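# Three arms lay a duct in a trench and close both covers

## Task

Place the duct inside the covered trench, then close both trench covers. Everything must stay in place with no robot holding it; at the end the grippers must be open and the arms moved away.

## Robot and tools

Setup: three identical i2rt Big YAM arms, named arm1, arm2 and arm3. Each has six joints, a two-finger gripper and a wrist camera. A fixed room camera, cam_high, looks down on the scene. Camera names: arm1_cam_wrist, arm2_cam_wrist, arm3_cam_wrist, cam_high. Loose objects may occasionally be nudged by an outside push.

Frame: a single shared scene frame with its origin on the floor and +z up. The hand point is midway between the fingertips. The hand's z axis runs along the fingers and the fingers close along its y axis. Foot poses are not printed. Camera calibration (OpenCV style, T_world_to_cam in metres) is approximate: fixed cameras can be off by up to about 2.3 degrees and 9 mm. Wrist camera poses are derived from reported joint angles, so they carry extra error.

execute_actions: argument "actions" is a list holding exactly one action or none. An action is an object keyed by robot name ("arm1", "arm2", "arm3"). Each robot entry has one key, "joints", mapping joint names to absolute target values (not offsets):
- joint1_rad, -2.879 to 2.879 rad, tolerance ±0.045. Base yaw; positive turns counter-clockwise seen from above; 0 points the arm along the way its foot faces.
- joint2_rad, 0 to 3.141, ±0.14. Shoulder; 0 has the upper arm pointing back, near level; increasing lifts it up and then forward.
- joint3_rad, 0 to 3.019, ±0.09. Elbow; 0 is fully folded; increasing opens it.
- joint4_rad, -1.692 to 1.57, ±0.055. Hand pitch; positive tips the fingers up.
- joint5_rad, -1.57 to 1.57, ±0.03. Sideways hand swing; positive toward the arm's right.
- joint6_rad, -2.094 to 2.094, ±0.035. Hand roll; positive is clockwise viewed from behind the hand.
- gripper_m, 0 to 0.093 metres of fingertip gap, ±0.003. Grip force is about 50–62 N per pad, lower on some grippers.
You may name any subset of joints and robots; all named motions start together but finish independently, and each joint has its own speed, so the hand can sweep a wide path. Omitted joints or robots may still be driving toward earlier targets. One action runs at most 15 s. Reach is about 1.0 m from the joint1 axis. With joints 1 and 6 at 0 and the hand level and forward, the wrist camera sits above the hand looking at the fingertips. Optional "cameras": a list of camera names, or ["all"]; omitted or null gives all, [] gives none. An unknown key, camera name or out-of-range value rejects the whole call and nothing moves. An empty actions list just reports state and images.

wait: "seconds" from 0 to 10. Commands nothing new; returns state and images like an empty action.

zoom_image: "camera" and "region" [x0, y0, x1, y1] in pixels of that camera's latest full image, origin top-left, at most 504 by 504.

finished_scene: "scene" (integer) ends the current scene irreversibly after the last command has been held; its result says whether the goal was met and gives the next task. Replying without any tool call ends everything.

Reading results: joint_status describes how each joint of the last accepted action ended. "off_target" means it stopped short and may still be pushing. After "contact_stop" or "time_out" the joint holds where it stopped; a timed-out joint may instead keep pushing toward its target or toward a point clamped near its position (at most 0.375, 0.375, 0.113, 0.225, 0.075, 0.3 rad for joints 1–6), and on_its_own lists it; it will move on by itself if the way opens. To relieve a push, command the joint its reported position. "joint command not followed", usually with a "cause:" line, means a self/inter-arm collision check refused that arm's joint targets (the gripper target still runs); such joints show "not_followed" and the arm may keep retrying them on later actions until given passable targets. on_its_own shows targets not set by this call; "held at" is the held target, not the actual position. A stop reported by a call cancels the remaining execute_actions, wait and finished_scene calls in that reply. Tiny target changes may not move a joint. Loaded joints held up slowly sink.

Heat: holding loads warms motors even while you are thinking. MOTOR HOT appears from 85 °C; at 100 °C an OVER-TEMPERATURE FAULT drops that whole arm, and its unfinished keys read "limit_stop_at_motor_heat" (resend targets afterwards). Some heat carries into the next scene.

Timing: the simulation keeps running while you compose a reply; arms hold the last command meanwhile.

Avoid: the arms do not stop on contact and can push hard. A hard squeeze between two robots ends the run, and a hard collision may; the collision check may be late and ignores fingers, gripper housings and wrist cameras between arms. Nothing reports robot-to-robot contact. Objects touching robots are fine. Do not push objects off the work area or onto the floor. Avoid drops, slips, slams and very hard pushes. Finish with grippers open and arms withdrawn.

Each tool is called as name(argument=value, ...) on one line, values as JSON.

## Session

execute_actions(actions=[])

Scene clock: 0.00 s.
arm1.joint_positions: joint1_rad=-0.351 joint2_rad=+0.520 joint3_rad=+1.412 joint4_rad=-1.203 joint5_rad=-0.265 joint6_rad=-0.331 gripper_m=+0.094
arm1.joint_status: not commanded
arm1.hand: x=-0.7615 y=-0.0924 z=+1.4920 quat_wxyz=(-0.581, +0.080, -0.805, +0.084) (m; scene frame)
arm2.joint_positions: joint1_rad=+0.415 joint2_rad=+0.634 joint3_rad=+1.355 joint4_rad=-1.195 joint5_rad=+0.042 joint6_rad=-0.095 gripper_m=+0.094
arm2.joint_status: not commanded
arm2.hand: x=-0.0792 y=-0.3109 z=+1.2701 quat_wxyz=(-0.311, +0.740, -0.425, -0.418) (m; scene frame)
arm3.joint_positions: joint1_rad=-0.132 joint2_rad=+0.460 joint3_rad=+1.417 joint4_rad=-1.386 joint5_rad=-0.165 joint6_rad=+0.198 gripper_m=+0.094
arm3.joint_status: not commanded
arm3.hand: x=+0.8051 y=-0.1166 z=+1.4662 quat_wxyz=(-0.095, -0.840, +0.076, +0.528) (m; scene frame)
pictures: arm1_cam_wrist, arm2_cam_wrist, arm3_cam_wrist, cam_high
Images, in order (width x height): arm1_cam_wrist 616x616, arm2_cam_wrist 616x616, arm3_cam_wrist 616x616, cam_high 504x504.

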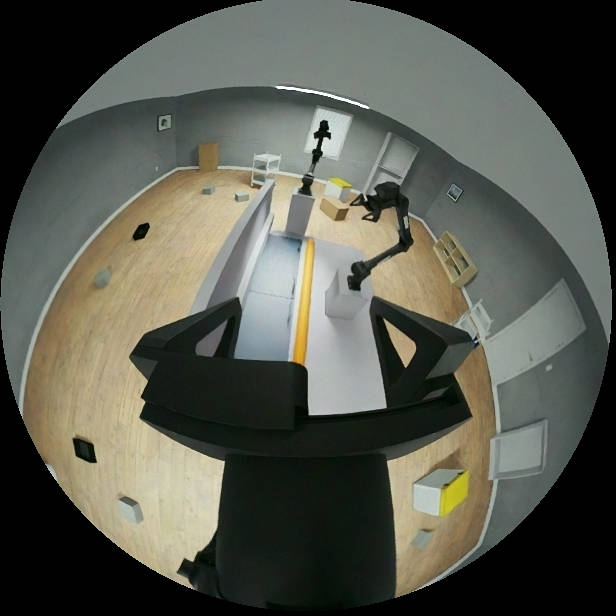

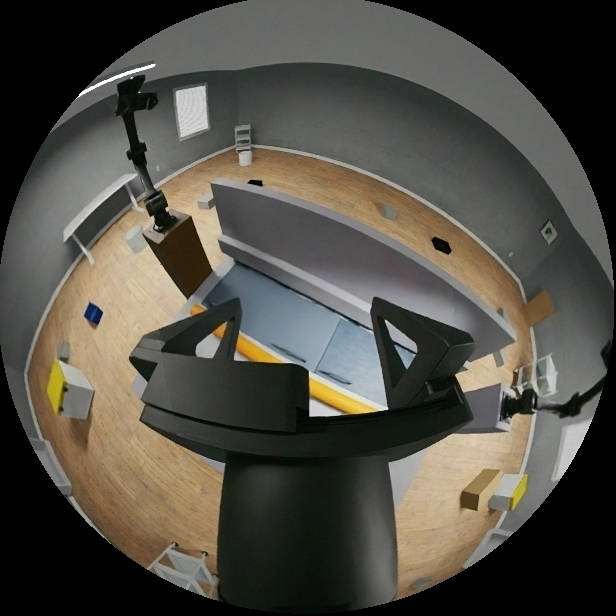

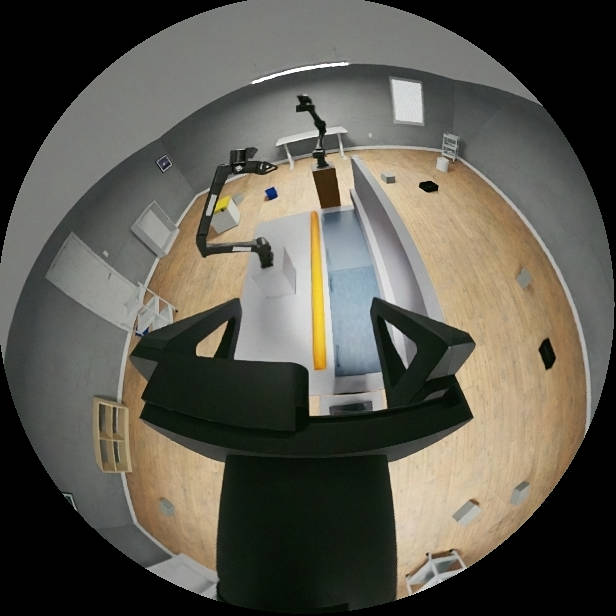

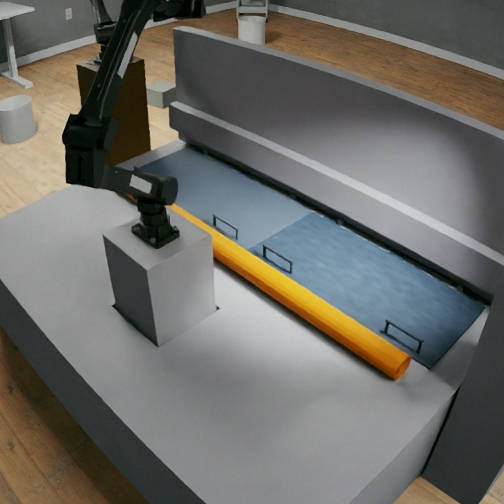

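zoom_image(camera="cam_high", region=[100, 120, 504, 420])

execute_actions(actions=[{"arm1":{"joints":{"joint1_rad":0,"joint2_rad":1.0,"joint3_rad":1.4,"joint4_rad":-1.2,"joint5_rad":0,"joint6_rad":0}},"arm2":{"joints":{"joint1_rad":0,"joint2_rad":0.634,"joint3_rad":1.0,"joint4_rad":-1.2,"joint5_rad":0,"joint6_rad":0}},"arm3":{"joints":{"joint1_rad":0,"joint2_rad":0.46,"joint3_rad":1.42,"joint4_rad":-0.9,"joint5_rad":0,"joint6_rad":0}}}])

Region (100, 120, 504, 420) of cam_high's 504x504 image, scaled by 1.248, with more detail than that image has; it fills the top 374 rows of this view, and the rest is white.

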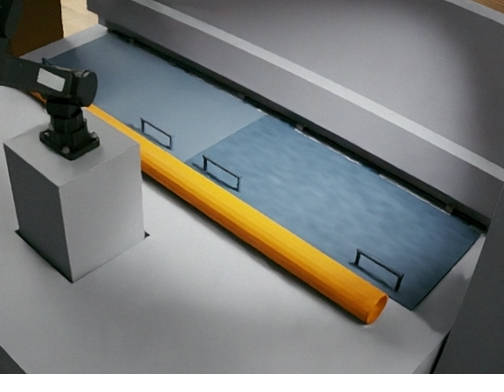

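Scene clock: 2.30 s.
arm1.joint_positions: joint1_rad=-0.006 joint2_rad=+1.016 joint3_rad=+1.373 joint4_rad=-1.203 joint5_rad=-0.003 joint6_rad=-0.011 gripper_m=+0.094
arm1.joint_status: all done
arm1.hand: x=-0.5625 y=-0.0637 z=+1.3249 quat_wxyz=(-0.347, +0.014, -0.938, -0.005) (m; scene frame)
arm2.joint_positions: joint1_rad=+0.011 joint2_rad=+0.639 joint3_rad=+0.999 joint4_rad=-1.197 joint5_rad=+0.002 joint6_rad=-0.008 gripper_m=+0.094
arm2.joint_status: all done
arm2.hand: x=+0.0158 y=-0.2699 z=+1.0835 quat_wxyz=(-0.249, +0.680, -0.640, -0.259) (m; scene frame)
arm3.joint_positions: joint1_rad=-0.003 joint2_rad=+0.460 joint3_rad=+1.417 joint4_rad=-0.927 joint5_rad=-0.005 joint6_rad=+0.012 gripper_m=+0.094
arm3.joint_status: all done
arm3.hand: x=+0.7811 y=-0.1108 z=+1.5745 quat_wxyz=(-0.018, -0.702, -0.012, +0.712) (m; scene frame)
pictures: arm1_cam_wrist, arm2_cam_wrist, arm3_cam_wrist, cam_high
camera_calibration (this result's frames):
arm1_cam_wrist: T_world_to_cam=[[0.0316454, -0.999491, 0.00405887, -0.0504868], [-0.994964, -0.0318879, -0.0950203, -0.428268], [0.0951014, -0.00103147, -0.995467, 1.4957], [0, 0, 0, 1]] pos_world=[-0.566757, -0.0625749, 1.44843]
arm2_cam_wrist: T_world_to_cam=[[0.999074, 0.0422603, 0.00809627, -0.0112173], [0.0428992, -0.992869, -0.111222, -0.139455], [0.00333825, 0.111467, -0.993763, 1.22777], [0, 0, 0, 1]] pos_world=[0.0130908, -0.274842, 1.20469]
arm3_cam_wrist: T_world_to_cam=[[-0.0397896, 0.99917, -0.00876542, 0.15382], [0.558104, 0.014947, -0.829637, 0.884765], [-0.828817, -0.0379029, -0.558235, 1.64676], [0, 0, 0, 1]] pos_world=[0.877192, -0.1045, 1.65466]
Images, in order (width x height): arm1_cam_wrist 616x616, arm2_cam_wrist 616x616, arm3_cam_wrist 616x616, cam_high 504x504.

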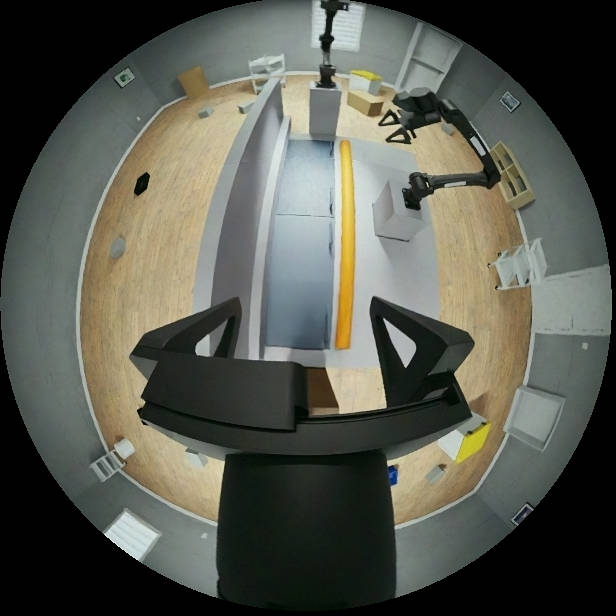

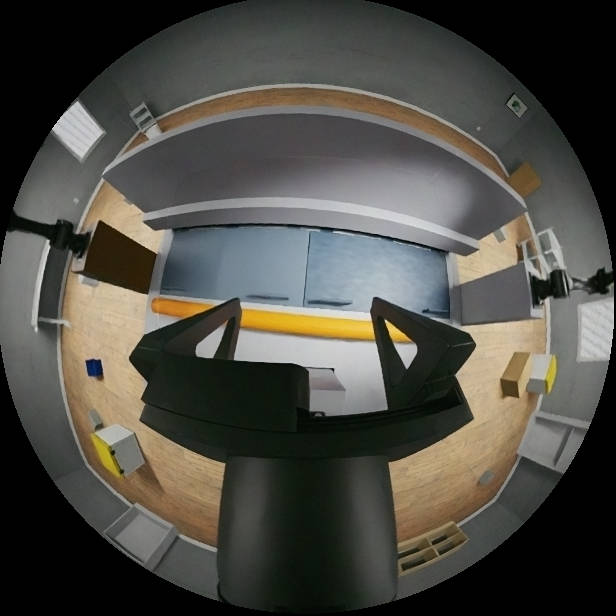

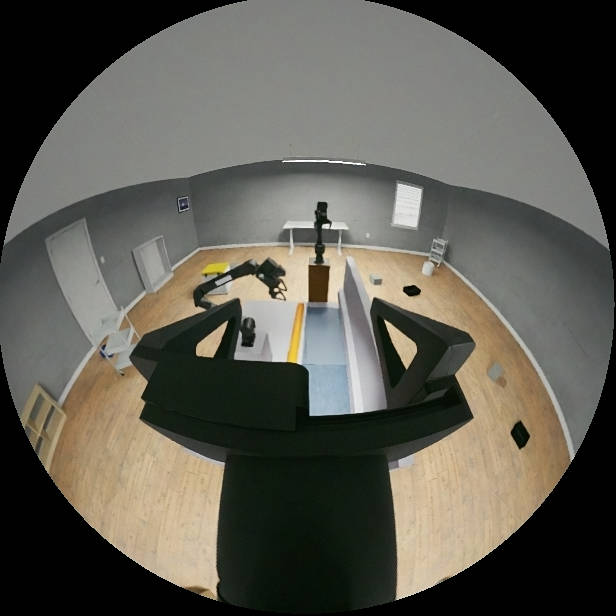

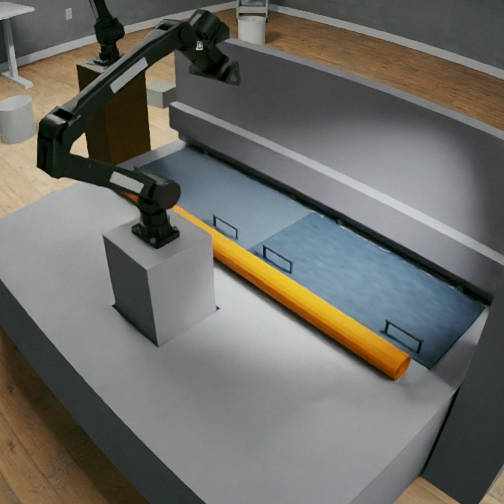

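execute_actions(actions=[{"arm1":{"joints":{"joint2_rad":1.6}},"arm2":{"joints":{"joint3_rad":0.5}},"arm3":{"joints":{"joint4_rad":-1.6}}}])

execute_actions(actions=[{"arm1":{"joints":{"joint1_rad":0.3}},"arm2":{"joints":{"joint2_rad":1.1,"joint3_rad":1.0}},"arm3":{"joints":{"joint2_rad":1.6}}}])

Scene clock: 4.00 s.
arm1.joint_positions: joint1_rad=-0.006 joint2_rad=+1.626 joint3_rad=+1.373 joint4_rad=-1.203 joint5_rad=-0.003 joint6_rad=-0.010 gripper_m=+0.094
arm1.joint_status: all done
arm1.hand: x=-0.4593 y=-0.0604 z=+1.0505 quat_wxyz=(-0.049, +0.015, -0.999, -0.004) (m; scene frame)
arm2.joint_positions: joint1_rad=+0.011 joint2_rad=+0.635 joint3_rad=+0.503 joint4_rad=-1.197 joint5_rad=+0.002 joint6_rad=-0.008 gripper_m=+0.094
arm2.joint_status: all done
arm2.hand: x=+0.0204 y=-0.3557 z=+0.8415 quat_wxyz=(-0.084, +0.723, -0.680, -0.086) (m; scene frame)
arm3.joint_positions: joint1_rad=-0.003 joint2_rad=+0.460 joint3_rad=+1.417 joint4_rad=-1.586 joint5_rad=-0.005 joint6_rad=+0.012 gripper_m=+0.094
arm3.joint_status: all done
arm3.hand: x=+0.8305 y=-0.1082 z=+1.4232 quat_wxyz=(-0.011, -0.895, -0.013, +0.446) (m; scene frame)
pictures: arm1_cam_wrist, arm2_cam_wrist, arm3_cam_wrist, cam_high
camera_calibration (this result's frames):
arm1_cam_wrist: T_world_to_cam=[[0.0340439, -0.999412, -0.00412181, -0.0396502], [-0.869462, -0.0316505, 0.492984, -0.911563], [-0.492825, -0.0131993, -0.870029, 0.810189], [0, 0, 0, 1]] pos_world=[-0.391939, -0.0577843, 1.15411]
arm2_cam_wrist: T_world_to_cam=[[0.998795, 0.0474435, 0.0125328, -0.0121217], [0.0393777, -0.927314, 0.372207, -0.635149], [0.0292806, -0.371265, -0.928065, 0.769296], [0, 0, 0, 1]] pos_world=[0.0145923, -0.302795, 0.950516]
arm3_cam_wrist: T_world_to_cam=[[-0.0309504, 0.999494, -0.00735735, 0.142565], [0.949069, 0.0270782, -0.313904, -0.32574], [-0.313546, -0.0166981, -0.949426, 1.73448], [0, 0, 0, 1]] pos_world=[0.857402, -0.10471, 1.54556]
Images, in order (width x height): arm1_cam_wrist 616x616, arm2_cam_wrist 616x616, arm3_cam_wrist 616x616, cam_high 504x504.

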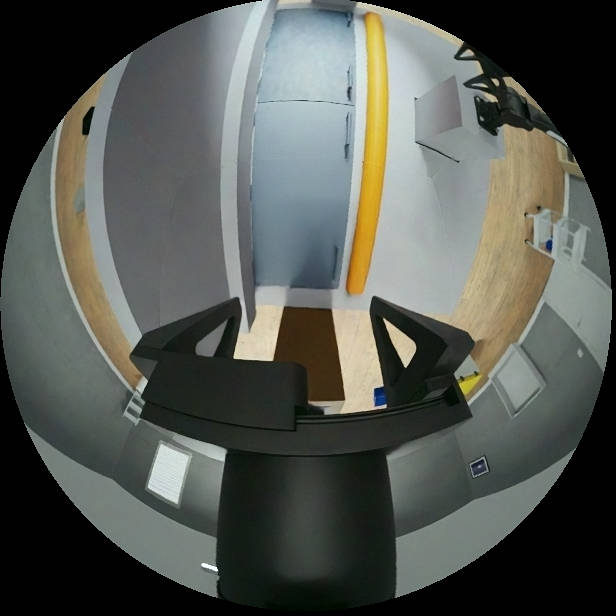

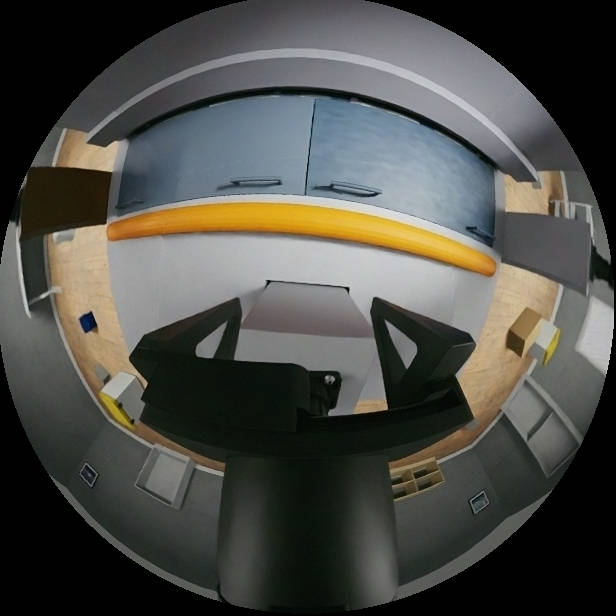

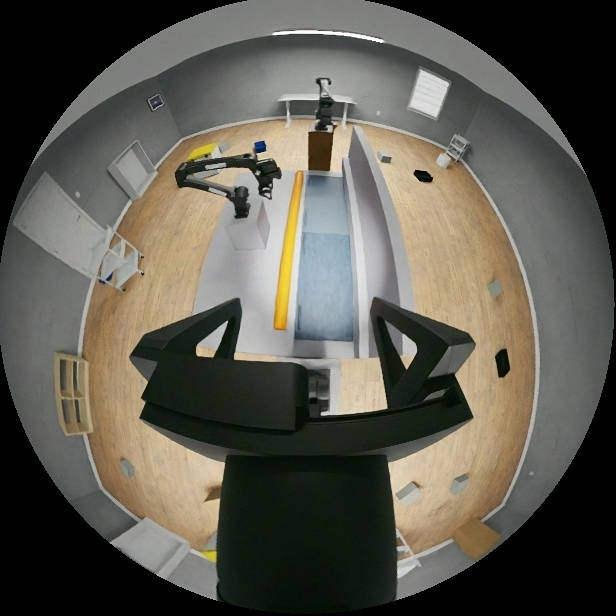

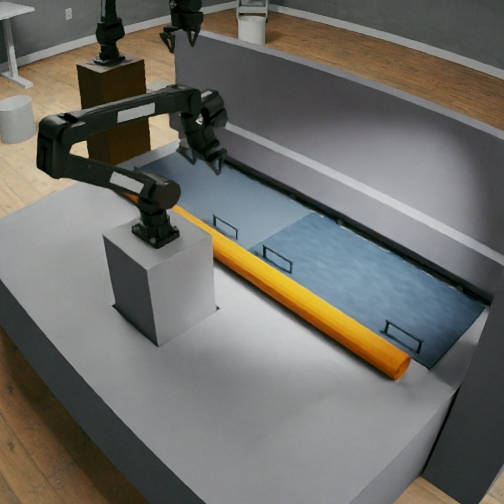

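Scene clock: 5.63 s.
arm1.joint_positions: joint1_rad=+0.308 joint2_rad=+1.626 joint3_rad=+1.373 joint4_rad=-1.203 joint5_rad=-0.001 joint6_rad=-0.008 gripper_m=+0.094
arm1.joint_status: all done
arm1.hand: x=-0.4872 y=+0.0960 z=+1.0516 quat_wxyz=(-0.049, +0.170, -0.984, -0.013) (m; scene frame)
arm2.joint_positions: joint1_rad=+0.011 joint2_rad=+1.100 joint3_rad=+0.938 joint4_rad=-1.201 joint5_rad=+0.002 joint6_rad=-0.008 gripper_m=+0.094
arm2.joint_status: all done
arm2.hand: x=+0.0127 y=-0.2124 z=+0.9171 quat_wxyz=(-0.072, +0.725, -0.681, -0.074) (m; scene frame)
arm3.joint_positions: joint1_rad=-0.003 joint2_rad=+1.602 joint3_rad=+1.404 joint4_rad=-1.589 joint5_rad=-0.005 joint6_rad=+0.012 gripper_m=+0.094
arm3.joint_status: all done
arm3.hand: x=+0.5441 y=-0.1173 z=+1.0831 quat_wxyz=(+0.003, -0.993, -0.012, -0.116) (m; scene frame)
pictures: arm1_cam_wrist, arm2_cam_wrist, arm3_cam_wrist, cam_high
camera_calibration (this result's frames):
arm1_cam_wrist: T_world_to_cam=[[0.339455, -0.940591, -0.00768823, 0.264584], [-0.818086, -0.299257, 0.491102, -0.878771], [-0.464227, -0.160417, -0.871068, 0.828558], [0, 0, 0, 1]] pos_world=[-0.424086, 0.118802, 1.15533]
arm2_cam_wrist: T_world_to_cam=[[0.998772, 0.047872, 0.0127368, -0.0122727], [0.0386711, -0.914164, 0.403496, -0.555961], [0.0309597, -0.402508, -0.914893, 0.874243], [0, 0, 0, 1]] pos_world=[0.0066909, -0.155762, 1.02432]
arm3_cam_wrist: T_world_to_cam=[[-0.0236362, 0.999703, 0.00590166, 0.121948], [0.668298, 0.0114097, 0.743806, -1.15509], [0.743518, 0.0215248, -0.668369, 0.446525], [0, 0, 0, 1]] pos_world=[0.442831, -0.118344, 1.15689]
Images, in order (width x height): arm1_cam_wrist 616x616, arm2_cam_wrist 616x616, arm3_cam_wrist 616x616, cam_high 504x504.

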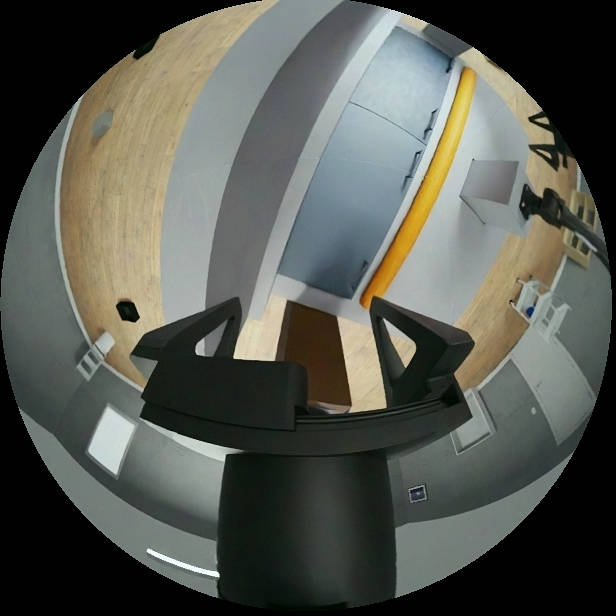

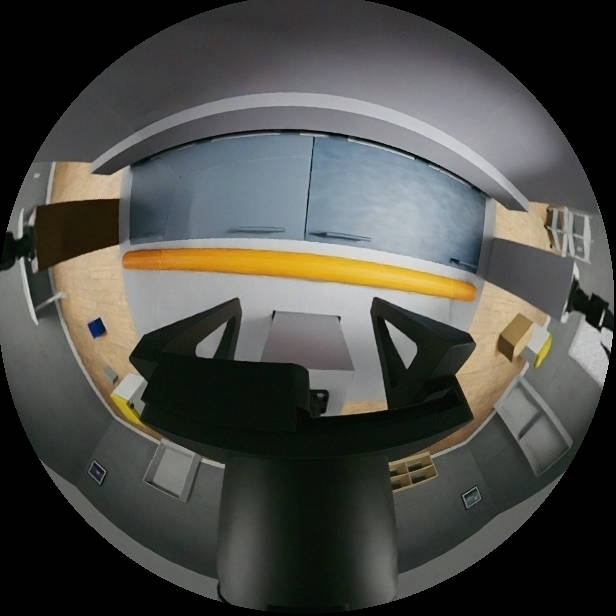

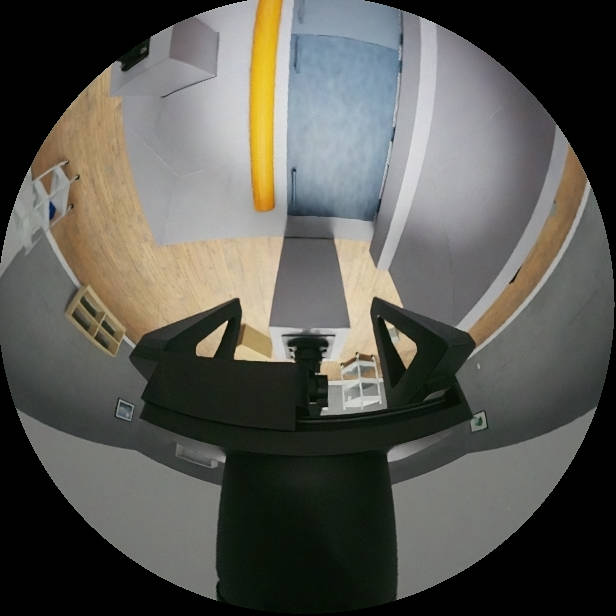

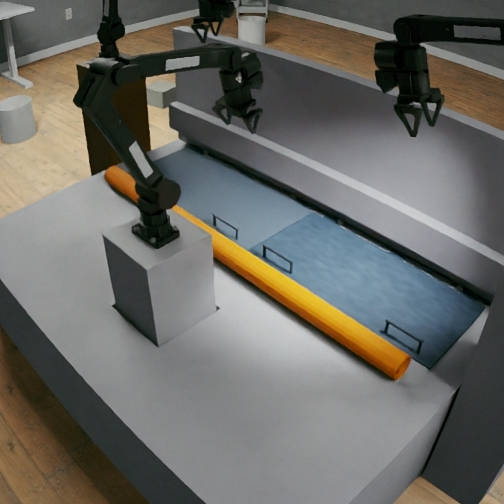

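zoom_image(camera="arm2_cam_wrist", region=[110, 120, 500, 320])

zoom_image(camera="cam_high", region=[340, 270, 504, 400])

zoom_image(camera="arm3_cam_wrist", region=[220, 100, 420, 260])

Region (110, 120, 500, 320) of arm2_cam_wrist's 616x616 image, scaled by 1.292, with more detail than that image has; it fills the top 258 rows of this view, and the rest is white.

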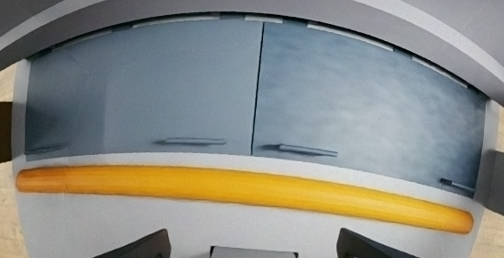

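Region (340, 270, 504, 400) of cam_high's 504x504 image, scaled by 3.073, with more detail than that image has; it fills the top 400 rows of this view, and the rest is white.

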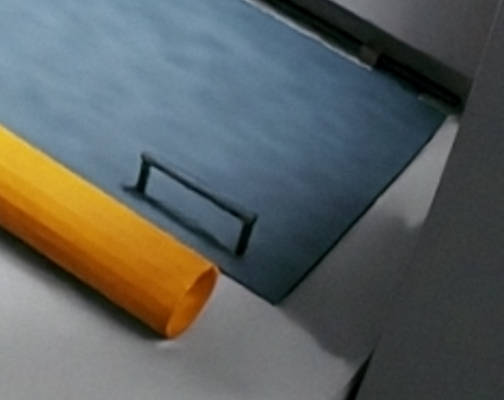

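Region (220, 100, 420, 260) of arm3_cam_wrist's 616x616 image, scaled by 2.520, with more detail than that image has; it fills the top 403 rows of this view, and the rest is white.

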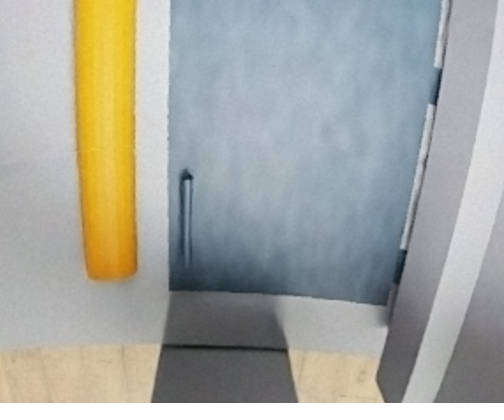

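execute_actions(actions=[{"arm1":{"joints":{"joint1_rad":-0.262,"joint2_rad":2.50,"joint3_rad":0.962,"joint4_rad":-0.032,"joint6_rad":-0.235,"gripper_m":0.06}},"arm3":{"joints":{"joint1_rad":0.109,"joint2_rad":2.512,"joint3_rad":0.942,"joint4_rad":0.016,"joint6_rad":0.139,"gripper_m":0.06}}}])

Scene clock: 14.30 s.
arm1.joint_positions: joint1_rad=-0.272 joint2_rad=+2.487 joint3_rad=+0.961 joint4_rad=-0.044 joint5_rad=+0.002 joint6_rad=-0.225 gripper_m=+0.060
arm1.joint_status: all done
arm1.hand: x=-0.6060 y=-0.1621 z=+0.5673 quat_wxyz=(+0.008, -0.010, -1.000, -0.001) (m; scene frame)
arm2.joint_positions: joint1_rad=+0.011 joint2_rad=+1.100 joint3_rad=+0.938 joint4_rad=-1.201 joint5_rad=+0.002 joint6_rad=-0.008 gripper_m=+0.094
arm2.joint_status: not commanded
arm2.hand: x=+0.0127 y=-0.2124 z=+0.9171 quat_wxyz=(-0.072, +0.725, -0.681, -0.074) (m; scene frame)
arm3.joint_positions: joint1_rad=+0.116 joint2_rad=+2.504 joint3_rad=+0.941 joint4_rad=+0.000 joint5_rad=-0.003 joint6_rad=+0.127 gripper_m=+0.060
arm3.joint_status: all done
arm3.hand: x=+0.6086 y=-0.1559 z=+0.5657 quat_wxyz=(+0.001, -1.000, -0.015, -0.005) (m; scene frame)
pictures: arm1_cam_wrist, arm2_cam_wrist, arm3_cam_wrist, cam_high
camera_calibration (this result's frames):
arm1_cam_wrist: T_world_to_cam=[[-0.0170454, -0.999855, -0.000334585, -0.171394], [-0.807961, 0.0135769, 0.589079, -0.814047], [-0.588989, 0.0103114, -0.808075, 0.226561], [0, 0, 0, 1]] pos_world=[-0.527197, -0.162653, 0.662559]
arm2_cam_wrist: T_world_to_cam=[[0.998772, 0.047872, 0.0127368, -0.0122727], [0.0386711, -0.914164, 0.403496, -0.555961], [0.0309597, -0.402508, -0.914893, 0.874243], [0, 0, 0, 1]] pos_world=[0.0066909, -0.155762, 1.02432]
arm3_cam_wrist: T_world_to_cam=[[-0.0283365, 0.999589, 0.00423319, 0.168927], [0.816154, 0.020691, 0.577463, -0.807388], [0.577139, 0.0198182, -0.816406, 0.238342], [0, 0, 0, 1]] pos_world=[0.526184, -0.156876, 0.660105]
Images, in order (width x height): arm1_cam_wrist 616x616, arm2_cam_wrist 616x616, arm3_cam_wrist 616x616, cam_high 504x504.

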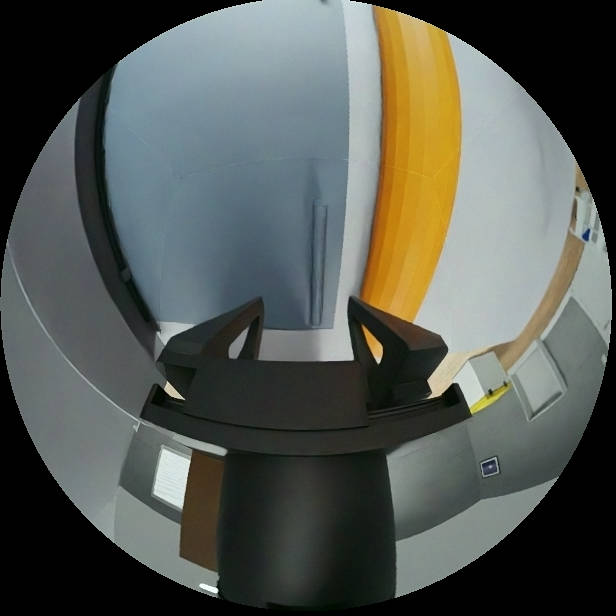

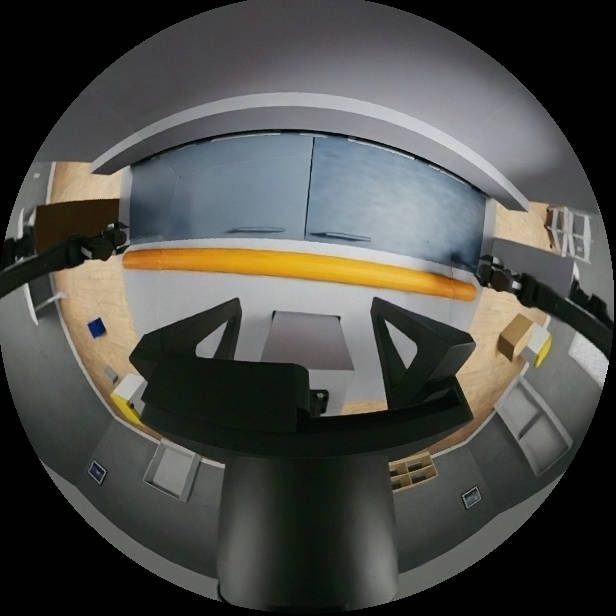

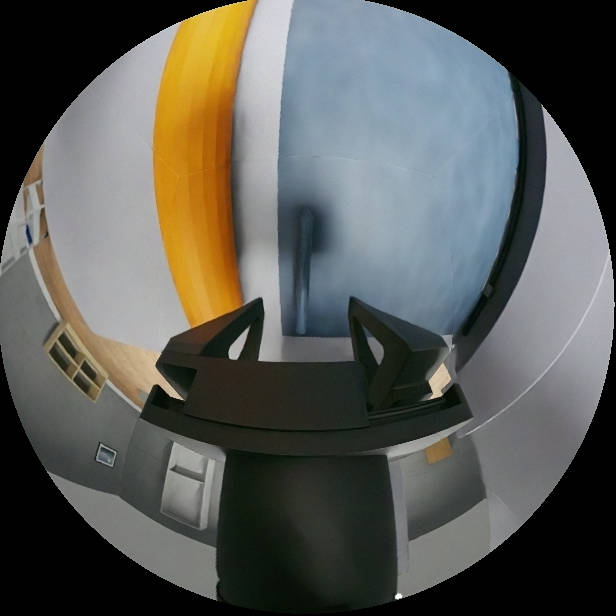

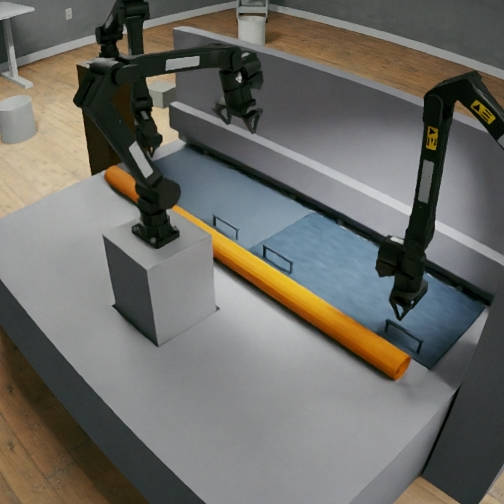

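execute_actions(actions=[{"arm1":{"joints":{"joint1_rad":-0.29,"joint2_rad":2.76,"joint3_rad":1.14,"joint4_rad":0.046,"joint6_rad":-0.26,"gripper_m":0.05}},"arm3":{"joints":{"joint1_rad":0.12,"joint2_rad":2.77,"joint3_rad":1.12,"joint4_rad":0.095,"gripper_m":0.05}}}])

Scene clock: 17.33 s.
arm1.joint_positions: joint1_rad=-0.279 joint2_rad=+2.765 joint3_rad=+1.135 joint4_rad=+0.041 joint5_rad=+0.002 joint6_rad=-0.251 gripper_m=+0.050
arm1.joint_status: all done
arm1.hand: x=-0.6169 y=-0.1620 z=+0.4673 quat_wxyz=(+0.017, -0.001, -1.000, -0.003) (m; scene frame)
arm2.joint_positions: joint1_rad=+0.011 joint2_rad=+1.100 joint3_rad=+0.938 joint4_rad=-1.201 joint5_rad=+0.002 joint6_rad=-0.008 gripper_m=+0.094
arm2.joint_status: not commanded
arm2.hand: x=+0.0127 y=-0.2124 z=+0.9171 quat_wxyz=(-0.072, +0.725, -0.681, -0.074) (m; scene frame)
arm3.joint_positions: joint1_rad=+0.116 joint2_rad=+2.778 joint3_rad=+1.115 joint4_rad=+0.088 joint5_rad=-0.002 joint6_rad=+0.127 gripper_m=+0.050
arm3.joint_status: all done
arm3.hand: x=+0.6176 y=-0.1540 z=+0.4680 quat_wxyz=(+0.002, -1.000, -0.014, -0.010) (m; scene frame)
pictures: arm1_cam_wrist, arm2_cam_wrist, arm3_cam_wrist, cam_high
camera_calibration (this result's frames):
arm1_cam_wrist: T_world_to_cam=[[0.00198579, -0.999986, -0.00497552, -0.157652], [-0.797235, -0.00458668, 0.603651, -0.767142], [-0.603666, 0.00276793, -0.797233, 0.123962], [0, 0, 0, 1]] pos_world=[-0.536448, -0.161511, 0.561129]
arm2_cam_wrist: T_world_to_cam=[[0.998772, 0.047872, 0.0127368, -0.0122727], [0.0386711, -0.914164, 0.403496, -0.555961], [0.0309597, -0.402508, -0.914893, 0.874243], [0, 0, 0, 1]] pos_world=[0.0066909, -0.155762, 1.02432]
arm3_cam_wrist: T_world_to_cam=[[-0.0276204, 0.999595, 0.00688996, 0.166002], [0.809474, 0.0183219, 0.58687, -0.758995], [0.586506, 0.0217868, -0.809652, 0.144657], [0, 0, 0, 1]] pos_world=[0.534129, -0.15518, 0.56141]
Images, in order (width x height): arm1_cam_wrist 616x616, arm2_cam_wrist 616x616, arm3_cam_wrist 616x616, cam_high 504x504.

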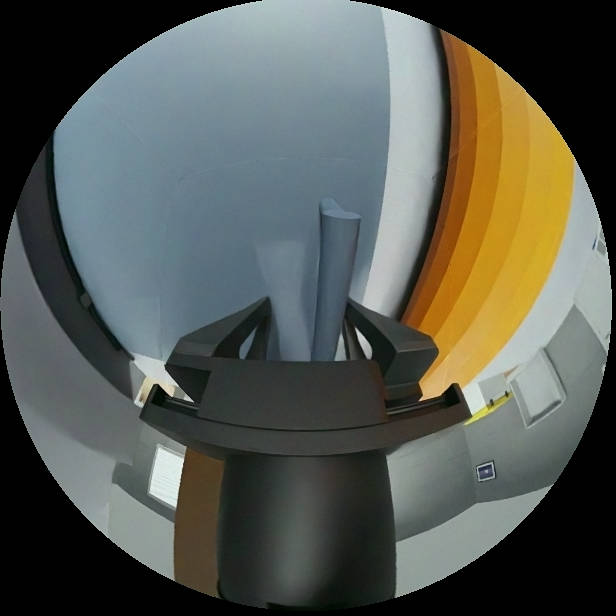

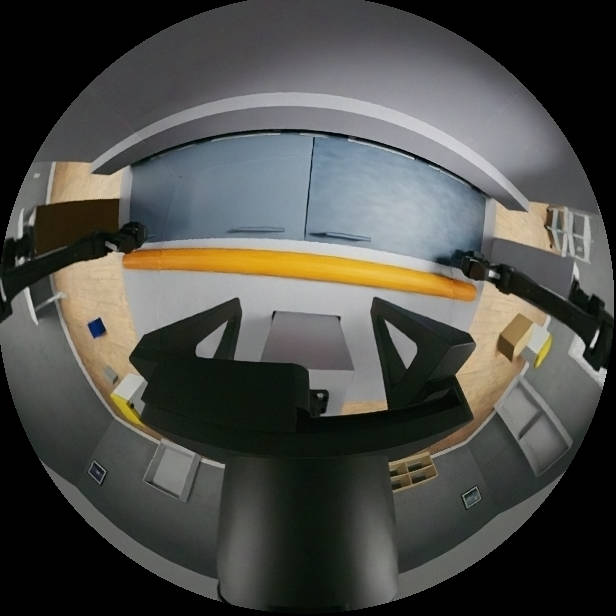

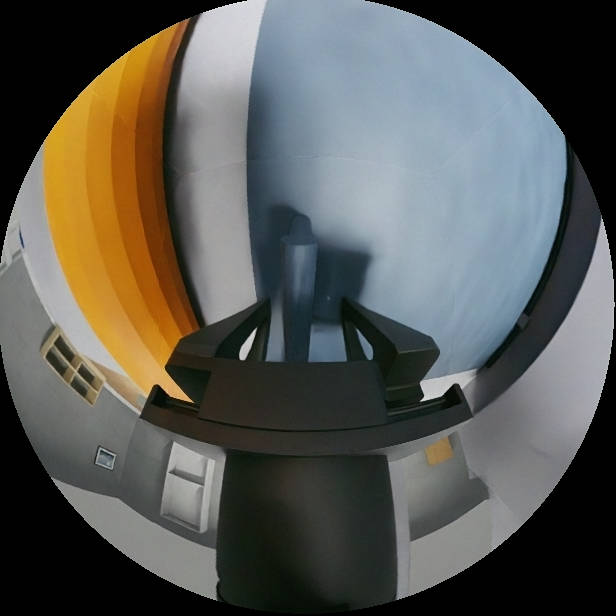

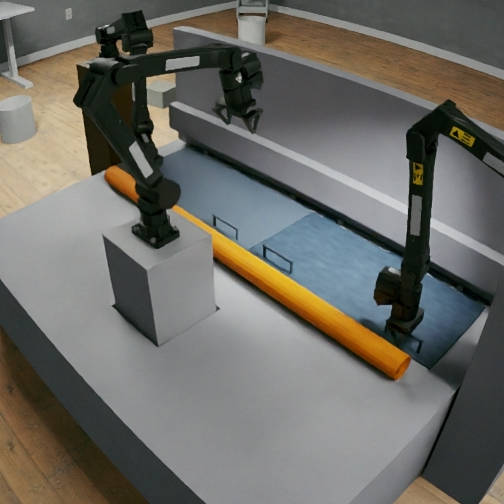

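execute_actions(actions=[{"arm1":{"joints":{"joint1_rad":-0.33,"gripper_m":0}},"arm3":{"joints":{"joint1_rad":0.14,"gripper_m":0}}}], cameras=["arm1_cam_wrist","arm3_cam_wrist"])

Scene clock: 18.20 s.
arm1.joint_positions: joint1_rad=-0.313 joint2_rad=+2.765 joint3_rad=+1.137 joint4_rad=+0.041 joint5_rad=-0.011 joint6_rad=-0.261 gripper_m=+0.007
arm1.joint_status: gripper_m off_target (ended at +0.007, target +0.000); the others done
arm1.hand: x=-0.6181 y=-0.1722 z=+0.4672 quat_wxyz=(+0.014, -0.013, -1.000, -0.010) (m; scene frame)
arm2.joint_positions: joint1_rad=+0.011 joint2_rad=+1.100 joint3_rad=+0.938 joint4_rad=-1.201 joint5_rad=+0.002 joint6_rad=-0.008 gripper_m=+0.094
arm2.joint_status: not commanded
arm2.hand: x=+0.0127 y=-0.2124 z=+0.9171 quat_wxyz=(-0.072, +0.725, -0.681, -0.074) (m; scene frame)
arm3.joint_positions: joint1_rad=+0.129 joint2_rad=+2.778 joint3_rad=+1.116 joint4_rad=+0.088 joint5_rad=-0.002 joint6_rad=+0.178 gripper_m=+0.007
arm3.joint_status: gripper_m off_target (ended at +0.007, target +0.000); the others done
arm3.hand: x=+0.6180 y=-0.1591 z=+0.4679 quat_wxyz=(+0.002, -1.000, +0.004, -0.010) (m; scene frame)
pictures: arm1_cam_wrist, arm3_cam_wrist
camera_calibration (this result's frames):
arm1_cam_wrist: T_world_to_cam=[[-0.0220477, -0.999607, -0.0173418, -0.176847], [-0.80094, 0.0072792, 0.5987, -0.766046], [-0.598338, 0.0270897, -0.800786, 0.132337], [0, 0, 0, 1]] pos_world=[-0.538274, -0.174786, 0.561539]
arm3_cam_wrist: T_world_to_cam=[[0.00899941, 0.999934, 0.00719992, 0.14836], [0.810084, -0.0115116, 0.586201, -0.763964], [0.586245, 0.000557081, -0.810134, 0.141533], [0, 0, 0, 1]] pos_world=[0.534567, -0.157224, 0.561429]
Images, in order (width x height): arm1_cam_wrist 616x616, arm3_cam_wrist 616x616.

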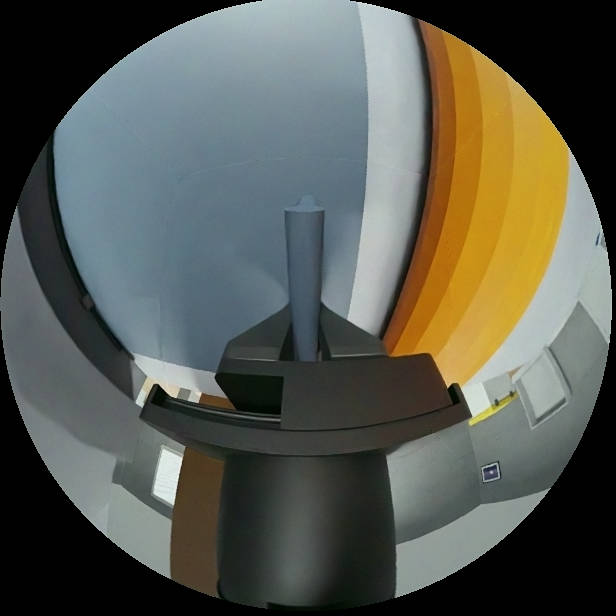

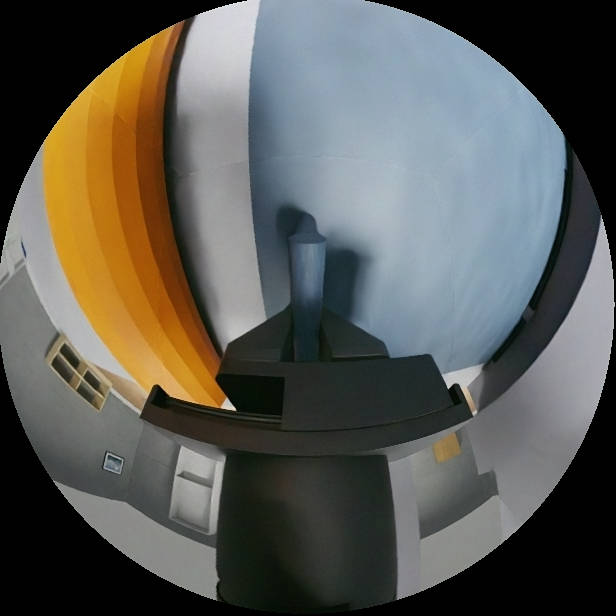

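execute_actions(actions=[{"arm1":{"joints":{"joint1_rad":-0.453,"joint2_rad":2.41,"joint3_rad":1.005,"joint4_rad":-0.39,"joint5_rad":-0.473,"joint6_rad":-0.483}},"arm3":{"joints":{"joint1_rad":0.279,"joint2_rad":2.41,"joint3_rad":0.94,"joint4_rad":-0.25,"joint5_rad":0.496,"joint6_rad":0.353}}}])

Scene clock: 21.63 s.
arm1.joint_positions: joint1_rad=-0.404 joint2_rad=+2.539 joint3_rad=+1.046 joint4_rad=-0.303 joint5_rad=-0.452 joint6_rad=-0.436 gripper_m=+0.008
arm1.joint_status: joint1_rad time_out (moved -0.091 of -0.140); joint4_rad time_out (moved -0.344 of -0.431); joint6_rad time_out (moved -0.176 of -0.222); the others done
arm1.on_its_own: joint1_rad reads -0.404 and still pushes toward -0.453 since a time_out; joint4_rad reads -0.303 and still pushes toward -0.390 since a time_out; joint6_rad reads -0.436 and still pushes toward -0.483 since a time_out
arm1.hand: x=-0.6213 y=-0.1284 z=+0.5735 quat_wxyz=(+0.020, +0.002, -0.968, -0.250) (m; scene frame)
arm2.joint_positions: joint1_rad=+0.011 joint2_rad=+1.100 joint3_rad=+0.938 joint4_rad=-1.201 joint5_rad=+0.002 joint6_rad=-0.008 gripper_m=+0.094
arm2.joint_status: not commanded
arm2.hand: x=+0.0127 y=-0.2124 z=+0.9171 quat_wxyz=(-0.072, +0.725, -0.681, -0.074) (m; scene frame)
arm3.joint_positions: joint1_rad=+0.221 joint2_rad=+2.523 joint3_rad=+0.981 joint4_rad=-0.180 joint5_rad=+0.464 joint6_rad=+0.331 gripper_m=+0.007
arm3.joint_status: joint1_rad time_out (moved +0.092 of +0.150); joint4_rad time_out (moved -0.268 of -0.338); joint5_rad time_out (moved +0.466 of +0.498); the others done
arm3.on_its_own: joint1_rad reads +0.221 and still pushes toward +0.279 since a time_out; joint4_rad reads -0.180 and still pushes toward -0.250 since a time_out; joint5_rad reads +0.464 and still pushes toward +0.496 since a time_out
arm3.hand: x=+0.6202 y=-0.1131 z=+0.5807 quat_wxyz=(+0.243, -0.970, +0.014, -0.011) (m; scene frame)
pictures: arm1_cam_wrist, arm2_cam_wrist, arm3_cam_wrist, cam_high
camera_calibration (this result's frames):
arm1_cam_wrist: T_world_to_cam=[[-0.00318551, -0.875623, -0.482985, 0.163361], [-0.793702, -0.291588, 0.533866, -0.82919], [-0.608298, 0.385047, -0.694055, 0.192887], [0, 0, 0, 1]] pos_world=[-0.540277, -0.173009, 0.655452]
arm2_cam_wrist: T_world_to_cam=[[0.998772, 0.047872, 0.0127368, -0.0122727], [0.0386711, -0.914164, 0.403496, -0.555961], [0.0309597, -0.402508, -0.914893, 0.874243], [0, 0, 0, 1]] pos_world=[0.0066909, -0.155762, 1.02432]
arm3_cam_wrist: T_world_to_cam=[[0.0236725, 0.8797, 0.474939, -0.192741], [0.804832, -0.298581, 0.512928, -0.817998], [0.59303, 0.370104, -0.715079, 0.213984], [0, 0, 0, 1]] pos_world=[0.536015, -0.15388, 0.664129]
Images, in order (width x height): arm1_cam_wrist 616x616, arm2_cam_wrist 616x616, arm3_cam_wrist 616x616, cam_high 504x504.

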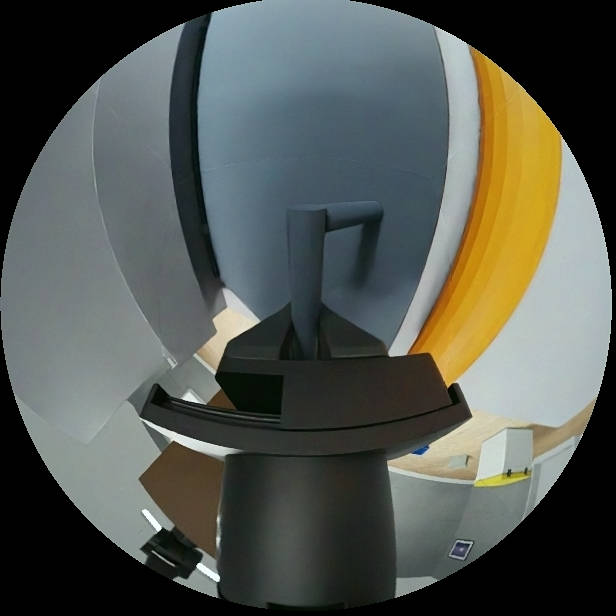

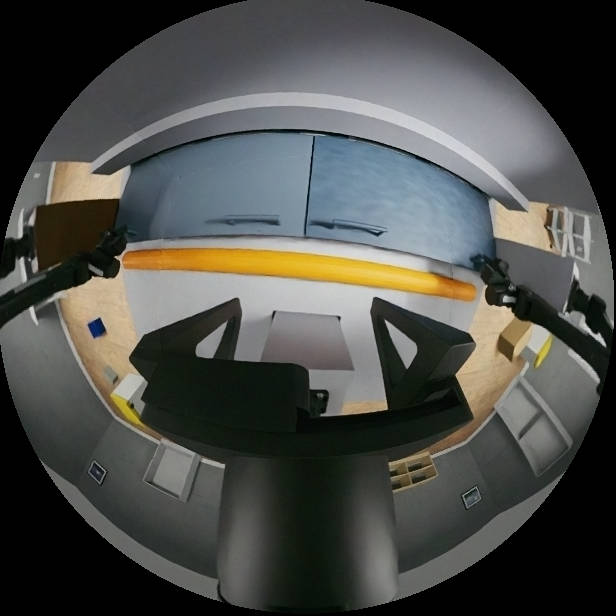

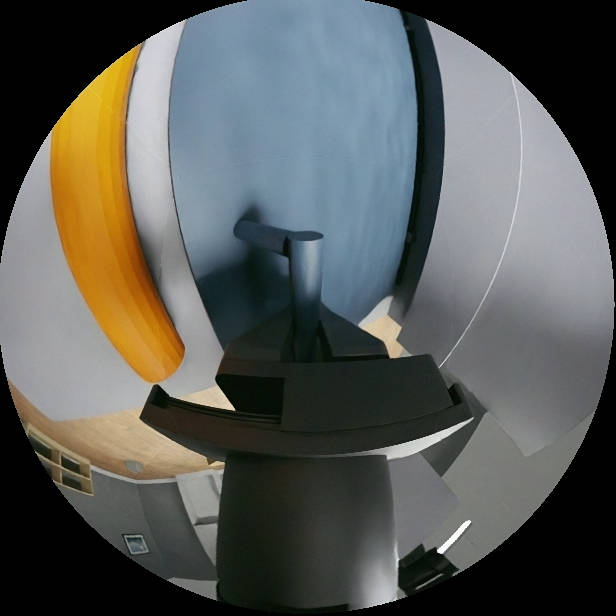

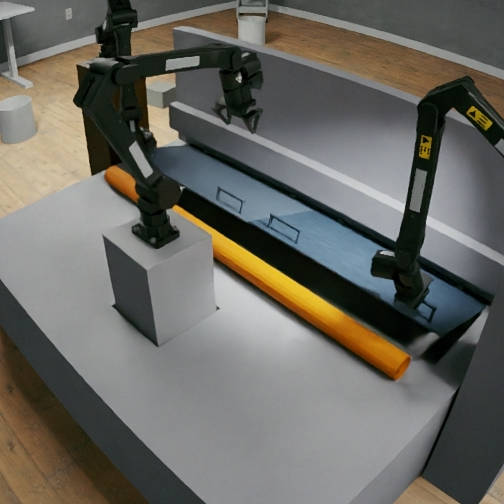

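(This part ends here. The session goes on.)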